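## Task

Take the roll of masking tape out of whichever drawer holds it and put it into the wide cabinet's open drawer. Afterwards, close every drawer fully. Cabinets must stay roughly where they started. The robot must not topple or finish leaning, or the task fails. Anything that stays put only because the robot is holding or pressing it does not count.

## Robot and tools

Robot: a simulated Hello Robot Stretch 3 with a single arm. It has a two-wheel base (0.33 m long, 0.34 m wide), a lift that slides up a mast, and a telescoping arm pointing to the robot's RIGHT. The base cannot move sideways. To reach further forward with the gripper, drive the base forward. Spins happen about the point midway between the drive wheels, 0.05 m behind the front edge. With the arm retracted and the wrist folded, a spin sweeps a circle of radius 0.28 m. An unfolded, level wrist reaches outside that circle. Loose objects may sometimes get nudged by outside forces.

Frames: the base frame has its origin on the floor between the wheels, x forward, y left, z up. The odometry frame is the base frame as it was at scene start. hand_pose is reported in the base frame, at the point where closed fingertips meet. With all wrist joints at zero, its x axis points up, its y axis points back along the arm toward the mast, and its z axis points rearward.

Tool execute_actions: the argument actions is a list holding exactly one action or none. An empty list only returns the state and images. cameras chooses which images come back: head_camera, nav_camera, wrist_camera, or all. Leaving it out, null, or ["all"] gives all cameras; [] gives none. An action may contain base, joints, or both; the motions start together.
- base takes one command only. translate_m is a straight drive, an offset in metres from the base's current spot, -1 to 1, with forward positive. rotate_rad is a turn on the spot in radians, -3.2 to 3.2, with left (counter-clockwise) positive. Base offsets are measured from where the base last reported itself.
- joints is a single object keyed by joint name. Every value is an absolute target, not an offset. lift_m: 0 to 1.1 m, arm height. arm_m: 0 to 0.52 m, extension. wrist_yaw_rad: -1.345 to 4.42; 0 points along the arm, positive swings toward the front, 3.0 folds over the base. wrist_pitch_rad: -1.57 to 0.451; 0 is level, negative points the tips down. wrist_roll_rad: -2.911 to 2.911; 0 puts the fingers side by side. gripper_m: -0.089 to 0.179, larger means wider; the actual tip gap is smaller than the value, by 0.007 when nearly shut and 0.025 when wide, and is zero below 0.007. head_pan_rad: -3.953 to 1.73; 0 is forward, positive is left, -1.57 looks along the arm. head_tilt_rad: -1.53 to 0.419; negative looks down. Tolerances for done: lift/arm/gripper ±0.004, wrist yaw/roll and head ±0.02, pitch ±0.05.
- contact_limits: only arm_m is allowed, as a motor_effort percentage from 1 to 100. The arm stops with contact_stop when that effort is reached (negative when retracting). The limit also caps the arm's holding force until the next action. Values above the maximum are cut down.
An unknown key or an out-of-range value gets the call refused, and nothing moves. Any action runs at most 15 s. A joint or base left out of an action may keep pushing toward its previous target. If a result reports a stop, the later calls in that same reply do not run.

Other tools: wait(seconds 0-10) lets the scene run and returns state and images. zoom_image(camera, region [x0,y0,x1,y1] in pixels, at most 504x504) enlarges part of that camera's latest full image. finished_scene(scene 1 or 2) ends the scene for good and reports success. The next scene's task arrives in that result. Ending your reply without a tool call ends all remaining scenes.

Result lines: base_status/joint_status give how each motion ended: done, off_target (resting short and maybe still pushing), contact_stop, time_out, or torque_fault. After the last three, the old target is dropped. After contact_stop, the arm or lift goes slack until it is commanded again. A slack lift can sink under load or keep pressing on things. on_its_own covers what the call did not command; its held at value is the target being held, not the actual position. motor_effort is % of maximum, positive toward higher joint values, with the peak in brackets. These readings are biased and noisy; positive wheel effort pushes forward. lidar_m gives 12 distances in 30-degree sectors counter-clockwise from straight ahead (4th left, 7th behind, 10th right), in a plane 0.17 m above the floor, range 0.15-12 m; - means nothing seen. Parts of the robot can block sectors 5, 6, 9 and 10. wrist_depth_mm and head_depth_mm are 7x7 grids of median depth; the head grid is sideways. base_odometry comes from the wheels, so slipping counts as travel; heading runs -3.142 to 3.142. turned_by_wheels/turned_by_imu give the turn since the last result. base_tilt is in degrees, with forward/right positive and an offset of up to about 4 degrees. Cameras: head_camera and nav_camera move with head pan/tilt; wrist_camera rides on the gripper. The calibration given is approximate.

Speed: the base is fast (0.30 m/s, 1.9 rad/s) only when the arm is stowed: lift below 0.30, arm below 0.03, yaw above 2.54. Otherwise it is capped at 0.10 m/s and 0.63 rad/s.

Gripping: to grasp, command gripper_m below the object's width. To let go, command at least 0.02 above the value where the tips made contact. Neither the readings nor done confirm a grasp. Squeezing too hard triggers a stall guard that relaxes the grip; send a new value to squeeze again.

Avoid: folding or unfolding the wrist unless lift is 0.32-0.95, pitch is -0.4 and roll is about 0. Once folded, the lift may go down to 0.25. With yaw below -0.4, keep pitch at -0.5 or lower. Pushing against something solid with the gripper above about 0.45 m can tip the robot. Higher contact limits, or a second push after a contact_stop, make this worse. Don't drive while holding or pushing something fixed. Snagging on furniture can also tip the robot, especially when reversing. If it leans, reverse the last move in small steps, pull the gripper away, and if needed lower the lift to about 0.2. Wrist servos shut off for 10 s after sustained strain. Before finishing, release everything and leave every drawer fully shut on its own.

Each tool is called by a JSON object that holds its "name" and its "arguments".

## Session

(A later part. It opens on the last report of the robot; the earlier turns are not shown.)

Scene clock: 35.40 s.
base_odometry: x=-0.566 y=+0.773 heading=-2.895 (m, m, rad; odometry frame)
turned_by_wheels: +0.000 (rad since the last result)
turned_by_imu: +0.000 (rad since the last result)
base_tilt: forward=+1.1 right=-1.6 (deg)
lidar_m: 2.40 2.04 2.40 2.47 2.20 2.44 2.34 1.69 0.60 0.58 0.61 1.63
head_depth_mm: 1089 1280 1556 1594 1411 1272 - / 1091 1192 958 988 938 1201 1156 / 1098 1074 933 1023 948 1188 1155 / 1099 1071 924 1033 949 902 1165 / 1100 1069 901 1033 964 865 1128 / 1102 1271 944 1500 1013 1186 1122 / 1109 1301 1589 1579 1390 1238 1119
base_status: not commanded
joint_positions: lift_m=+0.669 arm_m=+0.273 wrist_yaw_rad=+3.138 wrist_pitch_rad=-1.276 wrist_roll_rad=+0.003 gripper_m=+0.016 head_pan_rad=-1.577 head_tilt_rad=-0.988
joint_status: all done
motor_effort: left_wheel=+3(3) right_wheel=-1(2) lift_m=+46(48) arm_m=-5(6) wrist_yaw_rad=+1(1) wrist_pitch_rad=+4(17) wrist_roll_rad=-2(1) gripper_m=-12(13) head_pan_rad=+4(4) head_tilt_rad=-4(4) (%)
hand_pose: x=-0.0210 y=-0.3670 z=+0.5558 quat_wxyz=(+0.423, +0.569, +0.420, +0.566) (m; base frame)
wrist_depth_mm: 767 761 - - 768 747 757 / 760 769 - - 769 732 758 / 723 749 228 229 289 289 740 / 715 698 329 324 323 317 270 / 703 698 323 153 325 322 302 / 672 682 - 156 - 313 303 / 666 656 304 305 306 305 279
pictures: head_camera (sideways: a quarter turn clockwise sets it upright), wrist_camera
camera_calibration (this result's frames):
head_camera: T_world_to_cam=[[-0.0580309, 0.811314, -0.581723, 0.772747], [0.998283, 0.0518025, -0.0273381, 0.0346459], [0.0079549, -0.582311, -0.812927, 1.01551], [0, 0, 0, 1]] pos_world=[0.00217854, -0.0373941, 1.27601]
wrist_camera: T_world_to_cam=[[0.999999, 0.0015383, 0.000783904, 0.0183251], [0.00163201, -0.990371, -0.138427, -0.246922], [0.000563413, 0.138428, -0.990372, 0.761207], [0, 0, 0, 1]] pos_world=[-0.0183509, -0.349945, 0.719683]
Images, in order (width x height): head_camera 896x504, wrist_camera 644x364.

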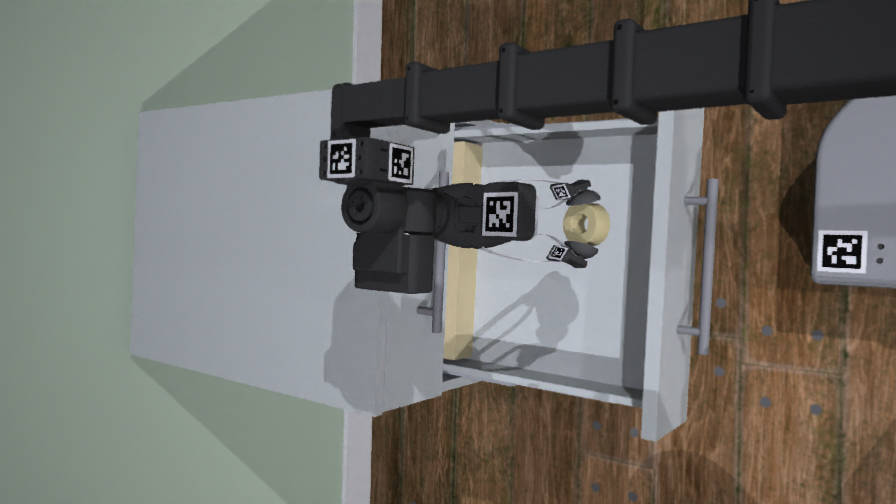

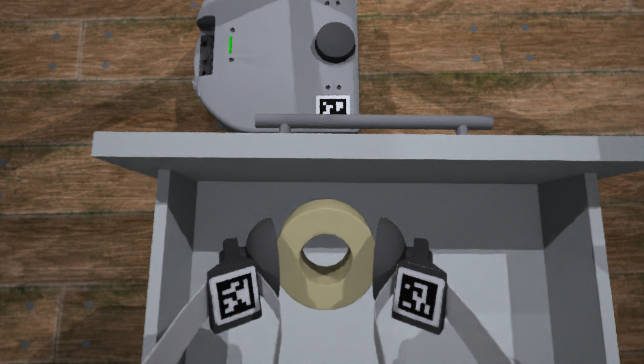

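{"name": "execute_actions", "arguments": {"actions": [{"joints": {"lift_m": 0.295, "arm_m": 0.005, "wrist_pitch_rad": -0.4, "wrist_yaw_rad": 2.7}}], "cameras": ["head_camera"]}}

Scene clock: 40.07 s.
base_odometry: x=-0.566 y=+0.773 heading=-2.895 (m, m, rad; odometry frame)
turned_by_wheels: +0.000 (rad since the last result)
turned_by_imu: +0.000 (rad since the last result)
base_tilt: forward=+1.2 right=-1.6 (deg)
lidar_m: 2.40 2.03 2.40 2.47 2.20 2.43 2.34 1.68 0.60 0.58 0.61 1.63
head_depth_mm: 1091 1282 1559 1593 1395 1257 1125 / 1094 1194 926 1012 1370 1214 1143 / 1098 1071 903 945 967 1189 - / 1097 1071 904 959 964 855 - / 1100 1073 899 1030 962 866 1126 / 1104 1268 944 1488 1015 1189 1124 / 1107 1304 1588 1589 1391 1238 1116
base_status: not commanded
joint_positions: lift_m=+0.296 arm_m=+0.005 wrist_yaw_rad=+2.702 wrist_pitch_rad=-0.421 wrist_roll_rad=+0.003 gripper_m=+0.016 head_pan_rad=-1.577 head_tilt_rad=-0.988
joint_status: all done
motor_effort: left_wheel=+3(3) right_wheel=-1(1) lift_m=+13(41) arm_m=-6(3) wrist_yaw_rad=-4(2) wrist_pitch_rad=+12(13) wrist_roll_rad=-2(1) gripper_m=-12(12) head_pan_rad=+4(4) head_tilt_rad=-4(4) (%)
hand_pose: x=+0.0741 y=+0.0523 z=+0.3076 quat_wxyz=(+0.296, +0.708, -0.007, +0.642) (m; base frame)
wrist_depth_mm: - - - - - - - / - - - - - - - / - - - - - - - / 785 765 767 764 805 775 789 / 647 638 645 153 654 625 623 / - 513 - 157 - 519 532 / - 466 - 451 437 454 453
pictures: head_camera (sideways: a quarter turn clockwise sets it upright)
camera_calibration (this result's frames):
head_camera: T_world_to_cam=[[-0.0580318, 0.811314, -0.581723, 0.772747], [0.998283, 0.0518036, -0.0273381, 0.0346459], [0.00795552, -0.582311, -0.812927, 1.01551], [0, 0, 0, 1]] pos_world=[0.00217858, -0.0373941, 1.27601]
Images, in order (width x height): head_camera 896x504.

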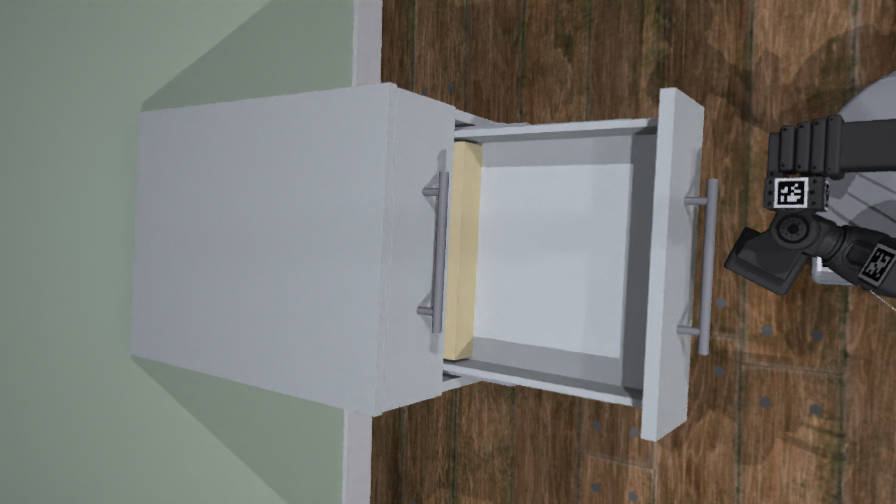

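{"name": "execute_actions", "arguments": {"actions": [{"joints": {"arm_m": 0.335}, "contact_limits": {"arm_m": 20}}], "cameras": ["head_camera"]}}

Scene clock: 44.37 s.
base_odometry: x=-0.566 y=+0.773 heading=-2.895 (m, m, rad; odometry frame)
turned_by_wheels: +0.000 (rad since the last result)
turned_by_imu: -0.001 (rad since the last result)
base_tilt: forward=+1.1 right=-1.6 (deg)
lidar_m: 2.39 2.03 2.40 2.47 2.20 2.44 2.34 1.69 0.61 0.58 0.61 1.63
head_depth_mm: 1091 1282 1558 1584 1396 1245 1127 / 1094 1166 926 1024 1401 1244 1145 / 1093 1068 904 937 1322 1244 - / 1097 1068 901 961 1323 1243 1164 / 1100 1066 901 974 1326 1229 1125 / 1101 1267 942 1496 1388 1241 1120 / 1107 1303 1589 1575 1386 1242 1119
base_status: not commanded
joint_positions: lift_m=+0.296 arm_m=+0.329 wrist_yaw_rad=+2.705 wrist_pitch_rad=-0.421 wrist_roll_rad=+0.003 gripper_m=+0.016 head_pan_rad=-1.577 head_tilt_rad=-0.989
joint_status: arm_m contact_stop (moved +0.324 of +0.330)
on_its_own: arm_m is slack since a contact_stop, until your next command for it (your +0.335 is given up)
motor_effort: left_wheel=+1(3) right_wheel=+0(11) lift_m=+14(14) arm_m=+0(21) wrist_yaw_rad=-7(17) wrist_pitch_rad=+12(12) wrist_roll_rad=-1(2) gripper_m=-12(12) head_pan_rad=+4(4) head_tilt_rad=-4(4) (%)
contact_limits: arm_m 20 (drawing in: default 30, maximum 50; extending or still: default 42, maximum 68)
hand_pose: x=+0.0734 y=-0.2712 z=+0.3076 quat_wxyz=(+0.294, +0.708, -0.006, +0.642) (m; base frame)
wrist_depth_mm: - - - - - - - / - - - - - - - / - - - - - - - / 813 - 790 760 775 787 794 / - - 652 153 649 620 622 / - - - 157 - 519 534 / - - - 448 440 450 458
pictures: head_camera (sideways: a quarter turn clockwise sets it upright)
camera_calibration (this result's frames):
head_camera: T_world_to_cam=[[-0.058139, 0.811817, -0.58101, 0.771819], [0.998276, 0.0519631, -0.0272874, 0.0345798], [0.00803876, -0.581595, -0.813439, 1.01617], [0, 0, 0, 1]] pos_world=[0.00218379, -0.0373719, 1.27597]
Images, in order (width x height): head_camera 896x504.

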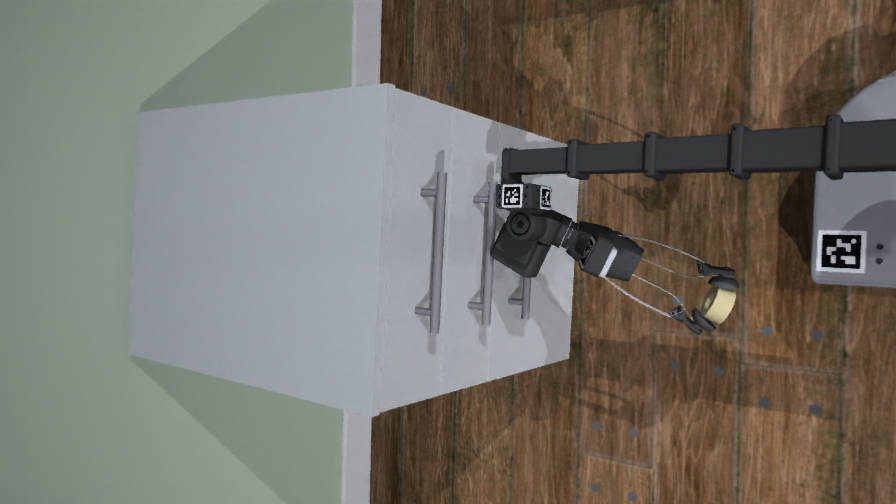

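{"name": "zoom_image", "arguments": {"camera": "head_camera", "region": [370, 240, 590, 420]}}

{"name": "zoom_image", "arguments": {"camera": "head_camera", "region": [410, 320, 510, 400]}}

Region (370, 240, 590, 420) of head_camera's 896x504 image, scaled by 2.291, with more detail than that image has; it fills the top 412 rows of this view, and the rest is white.

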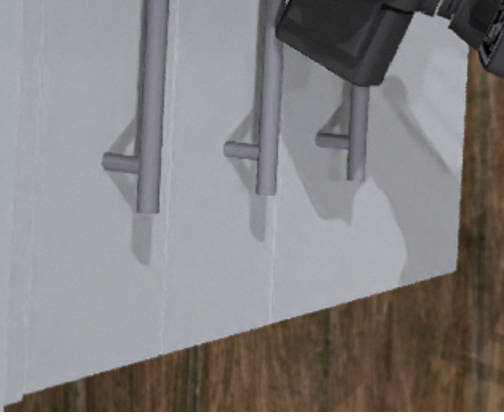

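Region (410, 320, 510, 400) of head_camera's 896x504 image, scaled by 5.040, with more detail than that image has; it fills the top 403 rows of this view, and the rest is white.

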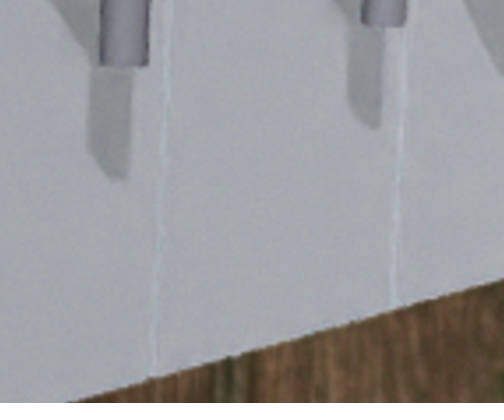

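{"name": "execute_actions", "arguments": {"actions": [{"base": {"rotate_rad": 1.846}, "joints": {"arm_m": 0.0, "lift_m": 0.285, "head_pan_rad": -0.08, "head_tilt_rad": -0.42}}], "cameras": ["head_camera", "nav_camera"]}}

Scene clock: 50.30 s.
base_odometry: x=-0.566 y=+0.773 heading=-1.049 (m, m, rad; odometry frame)
turned_by_wheels: +1.846 (rad since the last result)
turned_by_imu: +1.833 (rad since the last result)
base_tilt: forward=+1.1 right=-1.6 (deg)
lidar_m: 2.20 2.41 2.34 2.35 1.36 0.59 0.58 1.34 2.05 2.03 2.24 2.59
head_depth_mm: 2193 2316 2505 2700 2407 1820 1460 / 2237 2395 2558 2755 2395 1799 1453 / 2277 2431 2618 2805 2384 1793 1443 / 2330 2474 2672 2878 2357 1780 1442 / 2351 2501 2249 2378 2329 1769 1434 / 2399 2564 2256 2044 2320 1771 1424 / 2472 2595 2280 2072 2314 1758 1422
base_status: done
joint_positions: lift_m=+0.286 arm_m=+0.003 wrist_yaw_rad=+2.702 wrist_pitch_rad=-0.421 wrist_roll_rad=+0.003 gripper_m=+0.016 head_pan_rad=-0.087 head_tilt_rad=-0.428
joint_status: all done
joint sent to its limit — the command would take arm_m past its lower limit, so that joint was sent only as far as its limit.
motor_effort: left_wheel=-1(10) right_wheel=+2(9) lift_m=+13(14) arm_m=-6(4) wrist_yaw_rad=-3(7) wrist_pitch_rad=+12(12) wrist_roll_rad=-1(1) gripper_m=-12(12) head_pan_rad=+4(43) head_tilt_rad=+2(23) (%)
hand_pose: x=+0.0742 y=+0.0546 z=+0.2977 quat_wxyz=(+0.295, +0.708, -0.007, +0.642) (m; base frame)
wrist_depth_mm: - - - - - - - / - - - - - - - / - - - - - - - / 769 739 766 749 779 759 784 / 627 619 618 154 643 610 625 / - 506 - 157 - 518 519 / - 447 - 443 426 440 445
pictures: head_camera (sideways: a quarter turn clockwise sets it upright), nav_camera (sideways: a quarter turn counterclockwise sets it upright)
camera_calibration (this result's frames):
head_camera: T_world_to_cam=[[-0.381983, -0.0297951, -0.923689, 1.22049], [0.0524453, 0.997171, -0.0538537, 0.0749663], [0.92268, -0.0690144, -0.37934, 0.445891], [0, 0, 0, 1]] pos_world=[0.0508597, -0.0076167, 1.30053]
nav_camera: T_world_to_cam=[[0.393692, -0.00480266, 0.91923, -1.15474], [-0.095131, -0.99483, 0.0355456, 0.0130402], [0.914306, -0.101441, -0.392114, 0.461255], [0, 0, 0, 1]] pos_world=[0.0341233, 0.0542173, 1.24187]
Images, in order (width x height): head_camera 896x504, nav_camera 672x504.

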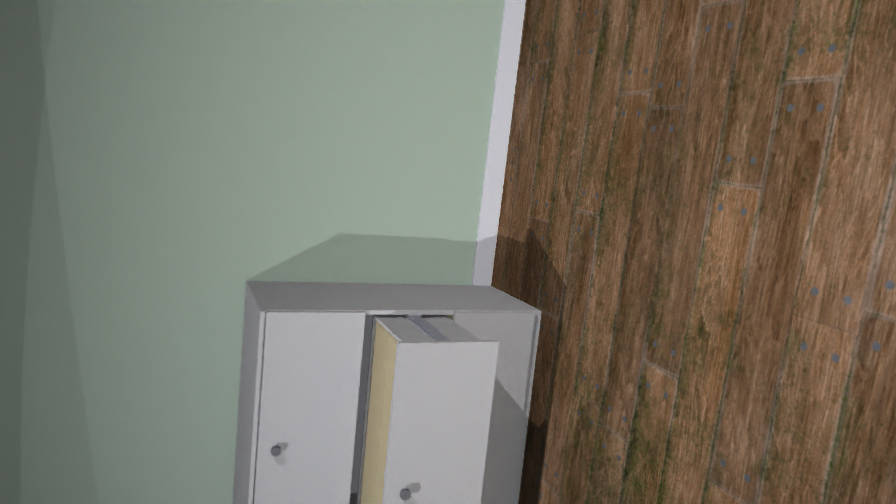

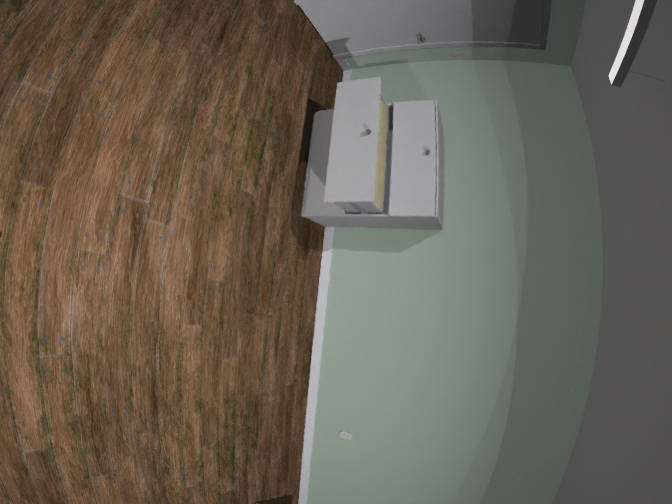

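{"name": "execute_actions", "arguments": {"actions": [{"base": {"rotate_rad": 0.376}, "joints": {"head_pan_rad": -0.2, "head_tilt_rad": -0.66}}], "cameras": []}}

{"name": "execute_actions", "arguments": {"actions": [{"base": {"translate_m": 1.0}}], "cameras": ["head_camera", "nav_camera"]}}

Scene clock: 57.50 s.
base_odometry: x=-0.566 y=+0.773 heading=-0.673 (m, m, rad; odometry frame)
turned_by_wheels: +0.376 (rad since the last result)
turned_by_imu: +0.372 (rad since the last result)
base_tilt: forward=+1.2 right=-1.6 (deg)
lidar_m: 2.25 2.38 2.34 1.52 0.59 0.58 1.25 1.84 2.04 2.25 2.62 2.20
head_depth_mm: 2223 2430 2672 2298 1807 1479 1258 / 2239 2201 2672 2277 1791 1476 1255 / 2317 2136 2051 2273 1776 1471 1254 / 2313 2202 2127 2275 1774 1465 1247 / 2273 2298 2670 2255 1769 1460 1240 / 2794 2433 2787 2248 1766 1453 1237 / 2920 3191 3041 2216 1757 1452 1234
base_status: done
joint_positions: lift_m=+0.286 arm_m=+0.003 wrist_yaw_rad=+2.702 wrist_pitch_rad=-0.421 wrist_roll_rad=+0.003 gripper_m=+0.016 head_pan_rad=-0.193 head_tilt_rad=-0.652
joint_status: all done
motor_effort: left_wheel=-1(11) right_wheel=+2(8) lift_m=+13(13) arm_m=-5(6) wrist_yaw_rad=-3(3) wrist_pitch_rad=+12(12) wrist_roll_rad=-2(1) gripper_m=-13(12) head_pan_rad=-3(17) head_tilt_rad=-3(16) (%)
hand_pose: x=+0.0742 y=+0.0546 z=+0.2977 quat_wxyz=(+0.295, +0.708, -0.007, +0.642) (m; base frame)
wrist_depth_mm: - - - - - - - / - - - - - - - / - - - - - - - / 765 765 768 777 761 766 758 / 617 614 633 154 645 598 625 / - 524 - 156 - 509 509 / - 444 - 435 423 438 446
pictures: none
No camera images: the call's "cameras" was empty. Leave "cameras" out to get every camera's image.

Scene clock: 62.53 s.
base_odometry: x=+0.216 y=+0.150 heading=-0.673 (m, m, rad; odometry frame)
turned_by_wheels: +0.000 (rad since the last result)
turned_by_imu: +0.007 (rad since the last result)
base_tilt: forward=+1.2 right=-1.6 (deg)
lidar_m: 1.39 1.79 1.76 1.89 2.00 1.44 1.49 2.90 2.38 2.29 1.80 1.31
head_depth_mm: 1507 1215 1311 1137 1216 1476 1258 / 1559 1260 1365 1159 1282 1473 1247 / 1621 1320 1423 1218 1681 1463 1250 / 1686 1377 1494 1268 1721 1464 1248 / 1785 1450 1561 1352 1769 1464 1245 / 1919 2141 2304 1456 1768 1452 1234 / 2023 2264 2502 2221 1751 1446 1236
base_status: done
joint_positions: lift_m=+0.286 arm_m=+0.003 wrist_yaw_rad=+2.701 wrist_pitch_rad=-0.421 wrist_roll_rad=+0.003 gripper_m=+0.016 head_pan_rad=-0.193 head_tilt_rad=-0.653
joint_status: not commanded
motor_effort: left_wheel=-1(10) right_wheel=+3(8) lift_m=+13(13) arm_m=-6(6) wrist_yaw_rad=-3(3) wrist_pitch_rad=+12(12) wrist_roll_rad=-1(1) gripper_m=-12(12) head_pan_rad=-3(3) head_tilt_rad=-2(3) (%)
hand_pose: x=+0.0742 y=+0.0546 z=+0.2977 quat_wxyz=(+0.295, +0.708, -0.007, +0.642) (m; base frame)
wrist_depth_mm: - - - - - - - / - - - - - - - / - - - - - - - / 759 761 772 787 763 762 765 / 621 605 646 154 641 615 619 / - 508 - 156 - 516 518 / - 443 - 438 421 435 447
pictures: head_camera (sideways: a quarter turn clockwise sets it upright), nav_camera (sideways: a quarter turn counterclockwise sets it upright)
camera_calibration (this result's frames):
head_camera: T_world_to_cam=[[-0.575743, 0.0484788, -0.816192, 1.08146], [0.146752, 0.988157, -0.0448264, 0.0626239], [0.804353, -0.145586, -0.576039, 0.702553], [0, 0, 0, 1]] pos_world=[0.0483556, -0.0120282, 1.29019]
nav_camera: T_world_to_cam=[[0.582387, -0.0838599, 0.808574, -1.01157], [-0.191901, -0.980735, 0.0365039, 0.0123935], [0.789936, -0.176425, -0.58726, 0.715929], [0, 0, 0, 1]] pos_world=[0.0259675, 0.0536323, 1.23792]
Images, in order (width x height): head_camera 896x504, nav_camera 672x504.

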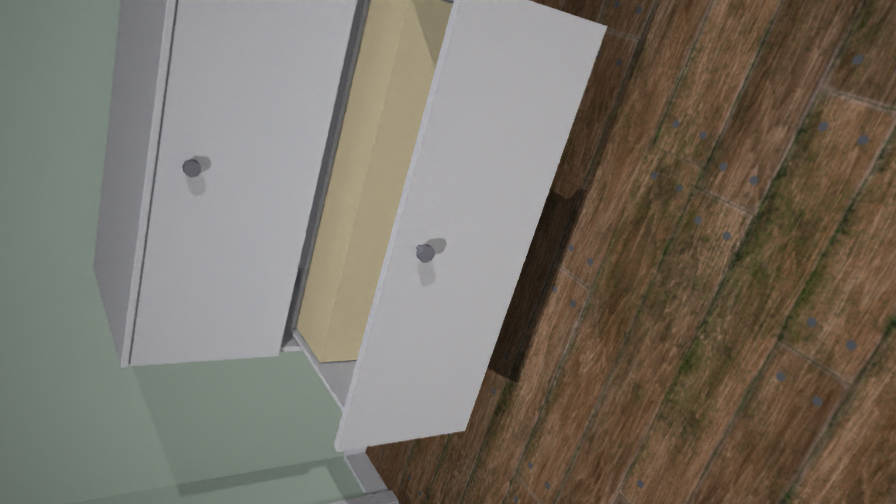

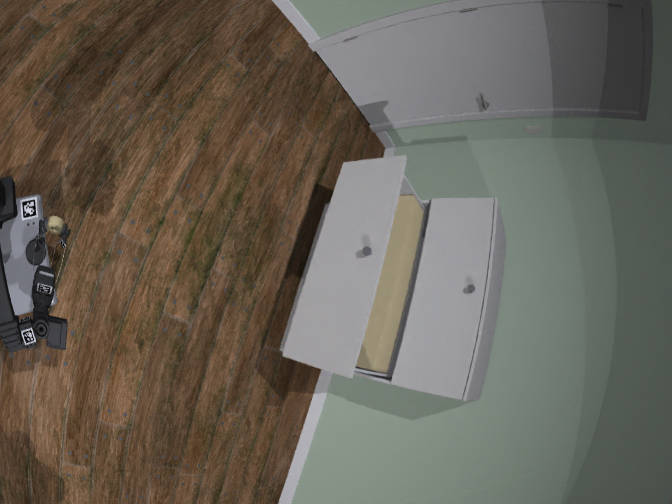

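{"name": "execute_actions", "arguments": {"actions": [{"base": {"translate_m": 0.82}, "joints": {"lift_m": 0.72, "head_pan_rad": -0.6, "head_tilt_rad": -0.95}}], "cameras": ["head_camera", "nav_camera"]}}

Scene clock: 76.07 s.
base_odometry: x=+0.857 y=-0.361 heading=-0.673 (m, m, rad; odometry frame)
turned_by_wheels: +0.000 (rad since the last result)
turned_by_imu: +0.006 (rad since the last result)
base_tilt: forward=+1.2 right=-1.6 (deg)
lidar_m: 0.68 1.28 1.25 1.38 2.06 2.37 2.22 3.10 2.78 1.44 0.65 0.64
head_depth_mm: 589 642 766 853 962 758 - / 592 647 773 865 974 773 1138 / 595 652 779 870 978 792 1129 / 599 657 786 865 975 809 1129 / 599 661 794 867 974 825 1129 / 599 666 802 874 982 845 1133 / 600 672 807 881 991 862 1130
base_status: done
joint_positions: lift_m=+0.719 arm_m=+0.003 wrist_yaw_rad=+2.701 wrist_pitch_rad=-0.421 wrist_roll_rad=+0.003 gripper_m=+0.016 head_pan_rad=-0.593 head_tilt_rad=-0.939
joint_status: all done
motor_effort: left_wheel=-1(12) right_wheel=+2(8) lift_m=+46(49) arm_m=-5(6) wrist_yaw_rad=-3(3) wrist_pitch_rad=+12(12) wrist_roll_rad=-1(2) gripper_m=-12(13) head_pan_rad=-3(28) head_tilt_rad=-4(17) (%)
hand_pose: x=+0.0742 y=+0.0546 z=+0.7314 quat_wxyz=(+0.295, +0.708, -0.007, +0.642) (m; base frame)
wrist_depth_mm: - - - - - - - / - - - - - - - / - - - - - - - / - - - - - - 357 / - - - 153 - - 353 / - - - 157 - 557 344 / - 898 858 869 869 495 335
pictures: head_camera (sideways: a quarter turn clockwise sets it upright), nav_camera (sideways: a quarter turn counterclockwise sets it upright)
camera_calibration (this result's frames):
head_camera: T_world_to_cam=[[-0.682898, 0.38456, -0.621099, 0.82786], [0.51114, 0.858968, -0.0301604, 0.0412936], [0.521905, -0.338065, -0.783152, 0.973659], [0, 0, 0, 1]] pos_world=[0.0360793, -0.0246711, 1.27795]
nav_camera: T_world_to_cam=[[0.673006, -0.418231, 0.610037, -0.753388], [-0.550238, -0.834271, 0.0350726, 0.0164561], [0.494268, -0.35927, -0.791596, 0.983497], [0, 0, 0, 1]] pos_world=[0.0299782, 0.0519795, 1.23755]
Images, in order (width x height): head_camera 896x504, nav_camera 672x504.

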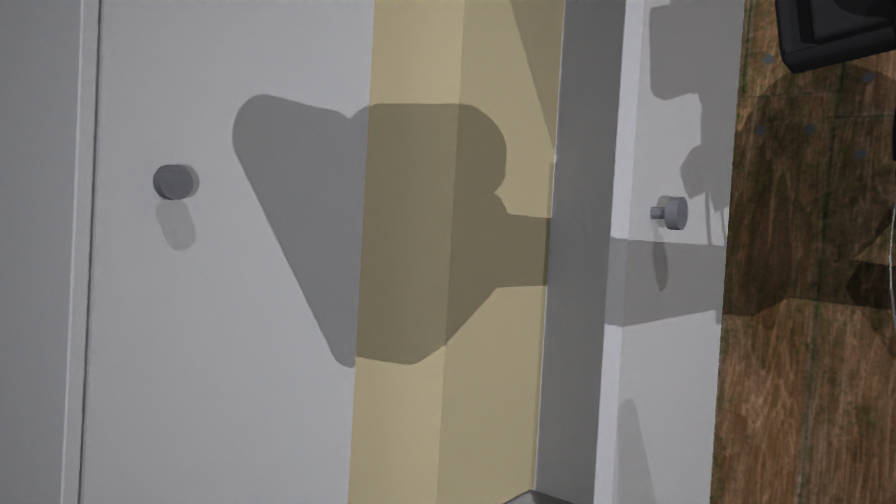

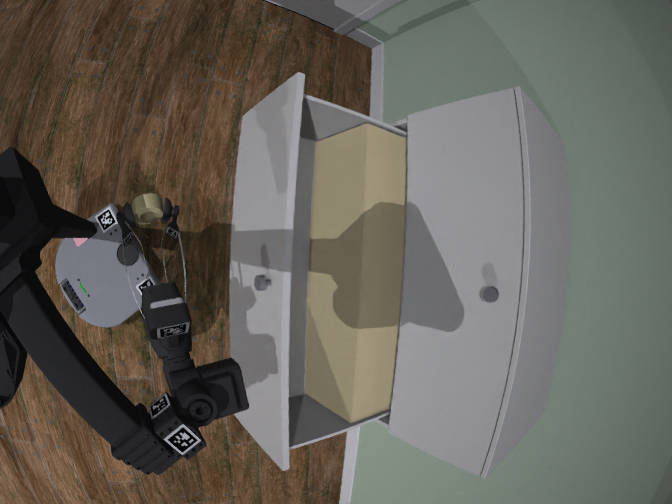

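{"name": "execute_actions", "arguments": {"actions": [{"base": {"rotate_rad": 0.988}, "joints": {"lift_m": 0.855, "wrist_yaw_rad": 3.14, "wrist_pitch_rad": -1.57, "head_pan_rad": -1.57, "head_tilt_rad": -0.95}}], "cameras": ["head_camera", "wrist_camera"]}}

Scene clock: 79.70 s.
base_odometry: x=+0.857 y=-0.361 heading=+0.315 (m, m, rad; odometry frame)
turned_by_wheels: +0.988 (rad since the last result)
turned_by_imu: +0.981 (rad since the last result)
base_tilt: forward=+1.1 right=-1.6 (deg)
lidar_m: 1.25 1.35 1.92 2.62 2.34 3.10 2.77 1.52 0.66 0.64 0.67 1.29
head_depth_mm: 593 647 770 860 - 1211 1136 / 597 652 778 867 - 1207 1135 / 601 657 786 868 976 - - / 603 662 795 867 1006 - 1149 / 601 668 803 874 991 1219 1133 / 603 674 809 884 991 873 1133 / 609 682 821 881 988 893 1129
base_status: done
joint_positions: lift_m=+0.854 arm_m=+0.003 wrist_yaw_rad=+3.138 wrist_pitch_rad=-1.565 wrist_roll_rad=+0.003 gripper_m=+0.016 head_pan_rad=-1.563 head_tilt_rad=-0.939
joint_status: all done
motor_effort: left_wheel=-2(8) right_wheel=+2(5) lift_m=+46(48) arm_m=-6(6) wrist_yaw_rad=+1(0) wrist_pitch_rad=-3(11) wrist_roll_rad=-1(2) gripper_m=-12(12) head_pan_rad=-3(43) head_tilt_rad=-4(4) (%)
hand_pose: x=-0.0212 y=-0.1705 z=+0.7366 quat_wxyz=(+0.500, +0.503, +0.497, +0.500) (m; base frame)
wrist_depth_mm: 843 850 797 809 849 817 828 / 839 844 880 - 836 847 862 / 862 843 856 - 835 857 865 / 882 893 896 863 858 891 879 / 905 866 900 153 887 874 900 / 412 408 - 156 - 428 433 / 307 307 296 300 304 321 325
pictures: head_camera (sideways: a quarter turn clockwise sets it upright), wrist_camera
camera_calibration (this result's frames):
head_camera: T_world_to_cam=[[-0.0689929, 0.78069, -0.621098, 0.824115], [0.997484, 0.0641571, -0.0301603, 0.0383268], [0.016302, -0.621617, -0.783152, 0.976744], [0, 0, 0, 1]] pos_world=[0.00270479, -0.0386768, 1.27795]
wrist_camera: T_world_to_cam=[[0.999998, 0.0016259, -0.000665402, 0.0192275], [0.00170692, -0.988827, 0.149059, -0.238858], [-0.000415613, -0.149059, -0.988828, 0.8629], [0, 0, 0, 1]] pos_world=[-0.0184611, -0.107597, 0.888876]
Images, in order (width x height): head_camera 896x504, wrist_camera 644x364.

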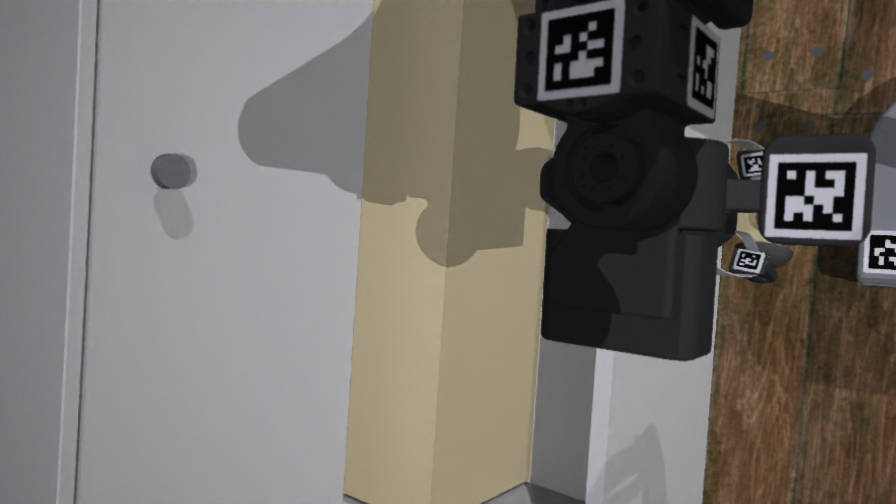

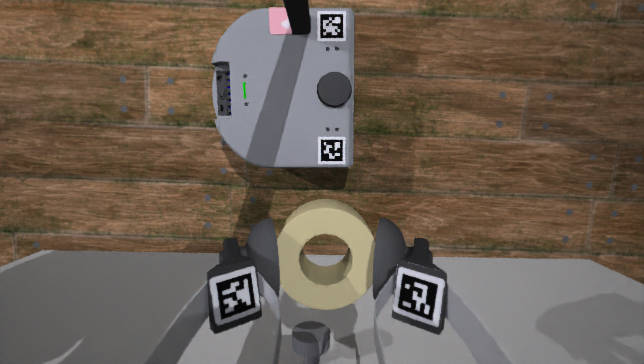

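{"name": "execute_actions", "arguments": {"actions": [{"joints": {"arm_m": 0.283}}], "cameras": ["head_camera", "wrist_camera"]}}

Scene clock: 83.23 s.
base_odometry: x=+0.857 y=-0.361 heading=+0.315 (m, m, rad; odometry frame)
turned_by_wheels: +0.000 (rad since the last result)
turned_by_imu: +0.000 (rad since the last result)
base_tilt: forward=+1.2 right=-1.6 (deg)
lidar_m: 1.25 1.35 1.91 2.63 2.35 3.11 2.77 1.52 0.66 0.64 0.67 1.30
head_depth_mm: 592 - - 861 967 764 1137 / 595 - 777 872 979 786 1138 / 600 615 - 858 976 807 1151 / 603 641 822 866 976 828 1150 / 601 669 805 873 982 848 1133 / 601 674 811 883 991 870 1135 / 609 680 821 883 990 892 1130
base_status: not commanded
joint_positions: lift_m=+0.854 arm_m=+0.283 wrist_yaw_rad=+3.138 wrist_pitch_rad=-1.566 wrist_roll_rad=+0.003 gripper_m=+0.016 head_pan_rad=-1.563 head_tilt_rad=-0.939
joint_status: all done
motor_effort: left_wheel=-2(1) right_wheel=+2(3) lift_m=+46(46) arm_m=+6(8) wrist_yaw_rad=+1(2) wrist_pitch_rad=-2(3) wrist_roll_rad=-1(1) gripper_m=-12(12) head_pan_rad=-3(3) head_tilt_rad=-4(4) (%)
hand_pose: x=-0.0212 y=-0.4503 z=+0.7366 quat_wxyz=(+0.501, +0.502, +0.497, +0.500) (m; base frame)
wrist_depth_mm: 213 213 208 204 203 198 195 / 412 399 395 374 366 359 348 / 487 486 485 482 482 488 480 / 497 496 511 489 492 505 476 / 479 508 505 153 512 492 469 / 350 358 - 158 - 368 375 / 278 276 276 276 275 276 276
pictures: head_camera (sideways: a quarter turn clockwise sets it upright), wrist_camera
camera_calibration (this result's frames):
head_camera: T_world_to_cam=[[-0.0688461, 0.780703, -0.621098, 0.824114], [0.997496, 0.0639695, -0.0301603, 0.0383268], [0.0161851, -0.62162, -0.783152, 0.976744], [0, 0, 0, 1]] pos_world=[0.00269751, -0.0386761, 1.27795]
wrist_camera: T_world_to_cam=[[0.999998, 0.00179709, -0.00067014, 0.0197598], [0.00187726, -0.988694, 0.149934, -0.516077], [-0.000393118, -0.149935, -0.988696, 0.820727], [0, 0, 0, 1]] pos_world=[-0.0184684, -0.387222, 0.88884]
Images, in order (width x height): head_camera 896x504, wrist_camera 644x364.

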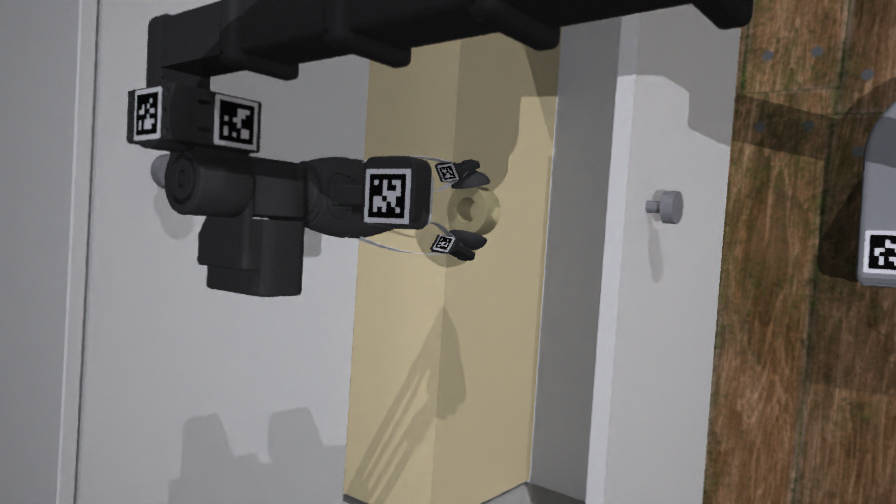

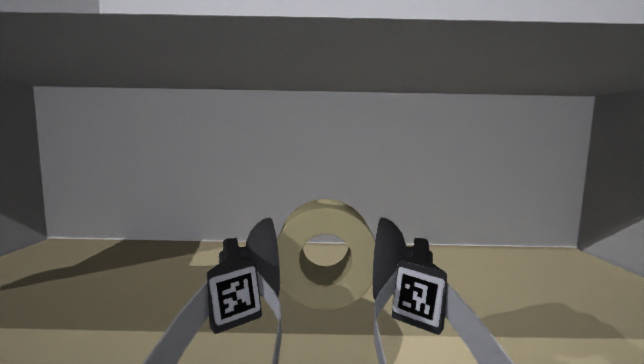

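{"name": "execute_actions", "arguments": {"actions": [{"joints": {"lift_m": 0.549, "arm_m": 0.28}}], "cameras": ["head_camera", "wrist_camera"]}}

Scene clock: 87.67 s.
base_odometry: x=+0.857 y=-0.361 heading=+0.315 (m, m, rad; odometry frame)
turned_by_wheels: +0.000 (rad since the last result)
turned_by_imu: +0.000 (rad since the last result)
base_tilt: forward=+1.2 right=-1.6 (deg)
lidar_m: 1.25 1.35 1.91 2.63 2.35 3.12 2.77 1.52 0.66 0.64 0.67 1.30
head_depth_mm: 591 646 769 858 967 764 1139 / 597 652 778 868 981 - - / 600 657 785 870 965 803 1146 / 603 663 792 866 651 824 1151 / 601 667 805 873 986 846 1132 / 603 674 812 883 994 870 1126 / 608 682 823 881 989 894 1125
base_status: not commanded
joint_positions: lift_m=+0.550 arm_m=+0.280 wrist_yaw_rad=+3.138 wrist_pitch_rad=-1.566 wrist_roll_rad=+0.003 gripper_m=+0.016 head_pan_rad=-1.563 head_tilt_rad=-0.939
joint_status: all done
motor_effort: left_wheel=-1(1) right_wheel=+2(3) lift_m=+13(42) arm_m=-6(8) wrist_yaw_rad=+1(1) wrist_pitch_rad=-2(2) wrist_roll_rad=-2(1) gripper_m=-12(12) head_pan_rad=-3(3) head_tilt_rad=-4(4) (%)
hand_pose: x=-0.0212 y=-0.4482 z=+0.4320 quat_wxyz=(+0.501, +0.502, +0.497, +0.500) (m; base frame)
wrist_depth_mm: 186 186 186 186 185 187 186 / 189 190 191 190 189 190 190 / 194 194 195 194 195 194 193 / 199 198 197 197 197 198 197 / 203 202 201 153 200 202 202 / 205 205 - 157 - 206 206 / 210 212 211 211 210 211 212
pictures: head_camera (sideways: a quarter turn clockwise sets it upright), wrist_camera
camera_calibration (this result's frames):
head_camera: T_world_to_cam=[[-0.0688462, 0.780703, -0.621098, 0.824114], [0.997496, 0.0639696, -0.0301603, 0.0383268], [0.0161851, -0.62162, -0.783152, 0.976744], [0, 0, 0, 1]] pos_world=[0.00269752, -0.0386761, 1.27795]
wrist_camera: T_world_to_cam=[[0.999998, 0.00179652, -0.000671279, 0.0195523], [0.00187694, -0.988662, 0.150145, -0.468366], [-0.000393931, -0.150146, -0.988664, 0.519764], [0, 0, 0, 1]] pos_world=[-0.0184684, -0.385051, 0.584208]
Images, in order (width x height): head_camera 896x504, wrist_camera 644x364.

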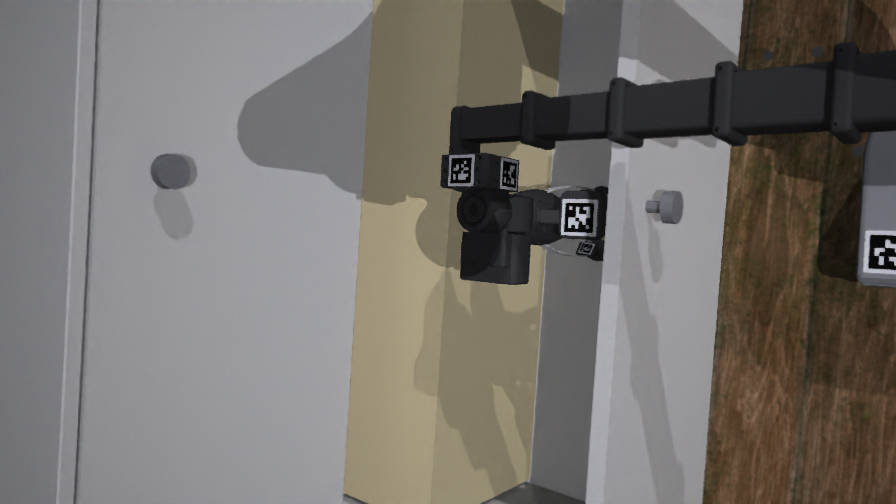

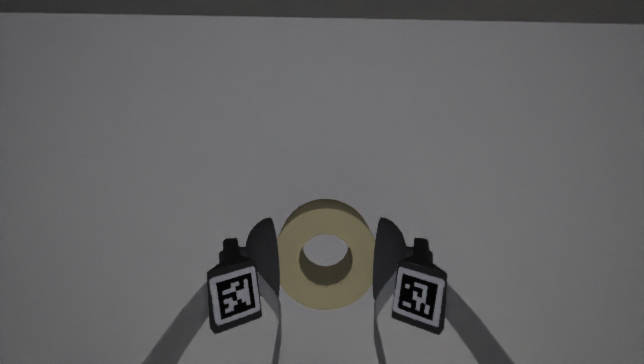

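{"name": "zoom_image", "arguments": {"camera": "head_camera", "region": [540, 40, 760, 200]}}

Region (540, 40, 760, 200) of head_camera's 896x504 image, scaled by 2.291, with more detail than that image has; it fills the top 367 rows of this view, and the rest is white.

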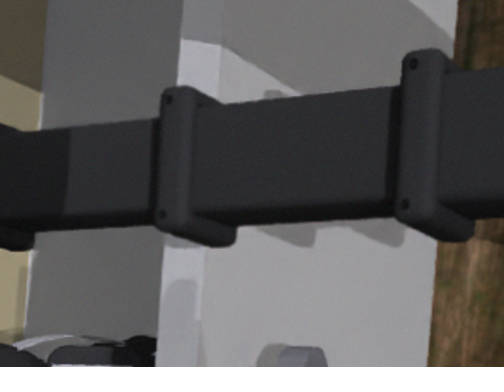

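{"name": "execute_actions", "arguments": {"actions": [{"joints": {"lift_m": 0.529}}], "cameras": ["head_camera", "wrist_camera"]}}

Scene clock: 89.73 s.
base_odometry: x=+0.857 y=-0.361 heading=+0.315 (m, m, rad; odometry frame)
turned_by_wheels: +0.000 (rad since the last result)
turned_by_imu: +0.000 (rad since the last result)
base_tilt: forward=+1.1 right=-1.6 (deg)
lidar_m: 1.25 1.35 1.90 2.63 2.35 3.12 2.77 1.52 0.66 0.64 0.67 1.30
head_depth_mm: 593 645 769 859 963 764 1137 / 596 651 779 868 979 - - / 601 657 787 856 958 803 1150 / 602 663 794 864 813 824 1149 / 601 670 801 875 981 847 1128 / 603 675 812 883 989 871 1126 / 607 681 822 883 990 893 1127
base_status: not commanded
joint_positions: lift_m=+0.530 arm_m=+0.280 wrist_yaw_rad=+3.138 wrist_pitch_rad=-1.566 wrist_roll_rad=+0.003 gripper_m=+0.016 head_pan_rad=-1.563 head_tilt_rad=-0.939
joint_status: all done
motor_effort: left_wheel=-1(0) right_wheel=+2(3) lift_m=+13(13) arm_m=-6(6) wrist_yaw_rad=+1(2) wrist_pitch_rad=-2(2) wrist_roll_rad=-2(1) gripper_m=-12(12) head_pan_rad=-3(3) head_tilt_rad=-4(3) (%)
hand_pose: x=-0.0212 y=-0.4482 z=+0.4120 quat_wxyz=(+0.501, +0.502, +0.497, +0.500) (m; base frame)
wrist_depth_mm: 168 167 167 168 167 168 167 / 171 171 171 172 171 170 171 / 174 175 174 175 174 175 174 / 178 177 179 178 179 177 178 / 181 183 181 154 181 181 180 / 185 185 - 157 - 187 185 / 190 189 190 189 191 189 190
pictures: head_camera (sideways: a quarter turn clockwise sets it upright), wrist_camera
camera_calibration (this result's frames):
head_camera: T_world_to_cam=[[-0.0688461, 0.780703, -0.621099, 0.824114], [0.997496, 0.0639694, -0.0301603, 0.0383268], [0.0161851, -0.62162, -0.783152, 0.976744], [0, 0, 0, 1]] pos_world=[0.00269751, -0.0386761, 1.27795]
wrist_camera: T_world_to_cam=[[0.999998, 0.0017962, -0.000671555, 0.0195389], [0.00187669, -0.988655, 0.150195, -0.465393], [-0.000394155, -0.150196, -0.988656, 0.499964], [0, 0, 0, 1]] pos_world=[-0.0184684, -0.385056, 0.564205]
Images, in order (width x height): head_camera 896x504, wrist_camera 644x364.

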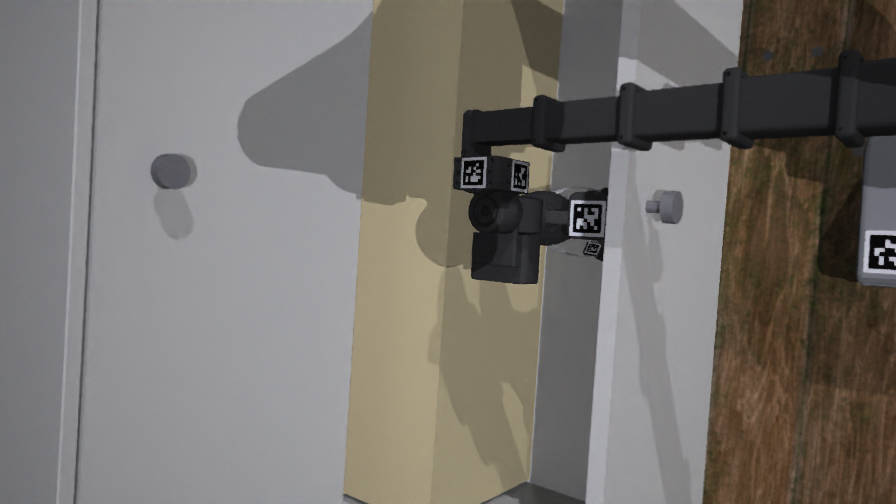

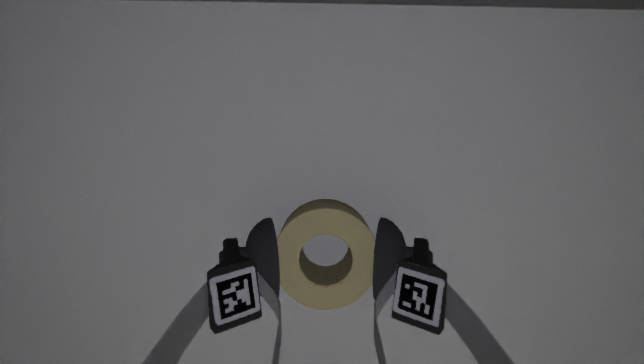

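{"name": "execute_actions", "arguments": {"actions": [{"joints": {"gripper_m": 0.09}}], "cameras": ["wrist_camera"]}}

Scene clock: 91.13 s.
base_odometry: x=+0.857 y=-0.361 heading=+0.315 (m, m, rad; odometry frame)
turned_by_wheels: +0.000 (rad since the last result)
turned_by_imu: +0.000 (rad since the last result)
base_tilt: forward=+1.1 right=-1.5 (deg)
lidar_m: 1.25 1.35 1.92 2.63 2.35 3.11 2.78 1.52 0.66 0.64 0.67 1.30
head_depth_mm: 591 645 770 858 968 765 1140 / 596 652 778 869 975 - - / 601 658 786 855 947 805 1151 / 603 662 794 863 652 824 1147 / 600 669 803 874 986 847 1134 / 603 674 810 885 989 871 1128 / 608 681 822 882 989 894 1130
base_status: not commanded
joint_positions: lift_m=+0.530 arm_m=+0.280 wrist_yaw_rad=+3.138 wrist_pitch_rad=-1.566 wrist_roll_rad=+0.003 gripper_m=+0.090 head_pan_rad=-1.563 head_tilt_rad=-0.939
joint_status: all done
motor_effort: left_wheel=+0(1) right_wheel=+3(2) lift_m=+13(13) arm_m=-6(6) wrist_yaw_rad=+1(2) wrist_pitch_rad=-2(2) wrist_roll_rad=-1(2) gripper_m=+0(80) head_pan_rad=-3(3) head_tilt_rad=-4(4) (%)
hand_pose: x=-0.0212 y=-0.4482 z=+0.4120 quat_wxyz=(+0.501, +0.502, +0.497, +0.500) (m; base frame)
wrist_depth_mm: 168 167 168 168 168 169 166 / 170 172 170 170 171 171 170 / 174 174 174 173 174 174 175 / 177 177 178 178 178 178 177 / 181 181 181 156 180 181 180 / 186 185 185 160 185 184 185 / 190 191 189 188 190 191 189
pictures: wrist_camera
camera_calibration (this result's frames):
wrist_camera: T_world_to_cam=[[0.999998, 0.00179658, -0.000671554, 0.0195391], [0.00187707, -0.988655, 0.150195, -0.465393], [-0.000394096, -0.150196, -0.988656, 0.499964], [0, 0, 0, 1]] pos_world=[-0.0184684, -0.385056, 0.564205]
Images, in order (width x height): wrist_camera 644x364.

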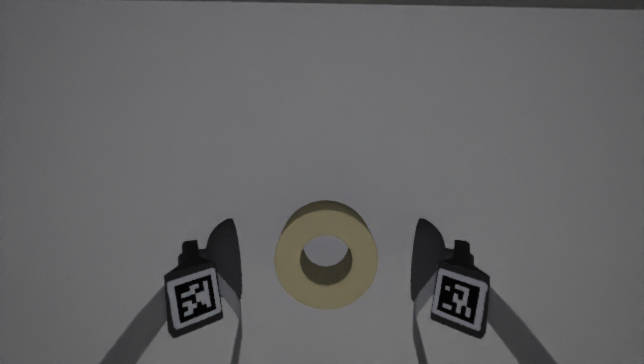

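{"name": "execute_actions", "arguments": {"actions": [{"joints": {"lift_m": 0.63, "wrist_yaw_rad": 1.57, "gripper_m": 0.10, "arm_m": 0.285}}], "cameras": ["head_camera", "wrist_camera"]}}

Scene clock: 97.37 s.
base_odometry: x=+0.857 y=-0.361 heading=+0.315 (m, m, rad; odometry frame)
turned_by_wheels: +0.000 (rad since the last result)
turned_by_imu: +0.000 (rad since the last result)
base_tilt: forward=+1.2 right=-1.6 (deg)
lidar_m: 1.26 1.35 1.91 2.63 2.35 3.11 2.77 1.53 0.66 0.64 0.67 1.30
head_depth_mm: 592 648 770 858 965 757 - / 596 653 776 850 - 819 1151 / 601 658 786 - 974 806 1151 / 603 663 794 866 974 827 1150 / 602 669 803 876 985 849 1131 / 602 675 813 884 991 872 1129 / 608 681 821 883 991 893 1128
base_status: not commanded
joint_positions: lift_m=+0.629 arm_m=+0.285 wrist_yaw_rad=+1.572 wrist_pitch_rad=-1.566 wrist_roll_rad=+0.001 gripper_m=+0.100 head_pan_rad=-1.563 head_tilt_rad=-0.939
joint_status: all done
motor_effort: left_wheel=-2(0) right_wheel=+3(3) lift_m=+46(49) arm_m=+6(6) wrist_yaw_rad=-4(2) wrist_pitch_rad=-2(2) wrist_roll_rad=+0(1) gripper_m=+0(49) head_pan_rad=-3(3) head_tilt_rad=-4(4) (%)
hand_pose: x=-0.0443 y=-0.4298 z=+0.5117 quat_wxyz=(+0.707, +0.707, -0.001, +0.001) (m; base frame)
wrist_depth_mm: 141 193 261 259 262 223 147 / 142 193 265 266 267 220 147 / 139 195 272 269 273 220 146 / 140 196 275 275 278 218 145 / 141 196 281 280 280 218 144 / 142 185 289 292 291 188 144 / 142 216 295 295 294 228 143
pictures: head_camera (sideways: a quarter turn clockwise sets it upright), wrist_camera
camera_calibration (this result's frames):
head_camera: T_world_to_cam=[[-0.0688461, 0.780703, -0.621098, 0.824114], [0.997496, 0.0639695, -0.0301603, 0.0383268], [0.0161851, -0.62162, -0.783152, 0.976744], [0, 0, 0, 1]] pos_world=[0.00269751, -0.0386761, 1.27795]
wrist_camera: T_world_to_cam=[[0.00813627, -0.999967, -0.000667621, -0.431891], [-0.98859, -0.00814412, 0.150411, -0.08468], [-0.150411, -0.000563781, -0.988623, 0.658883], [0, 0, 0, 1]] pos_world=[0.0189037, -0.432195, 0.663836]
Images, in order (width x height): head_camera 896x504, wrist_camera 644x364.

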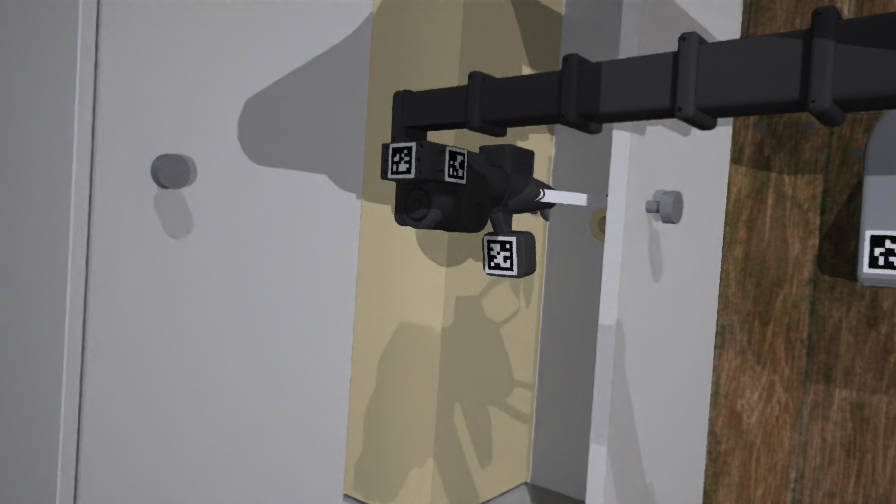

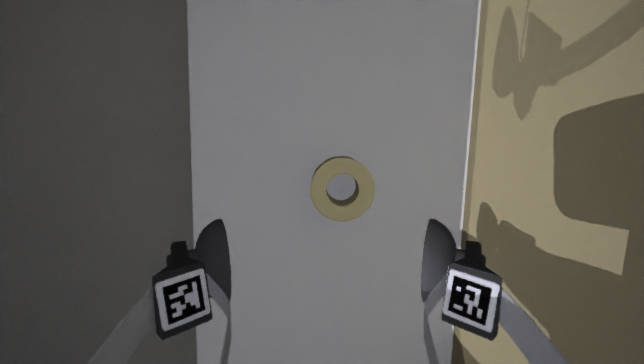

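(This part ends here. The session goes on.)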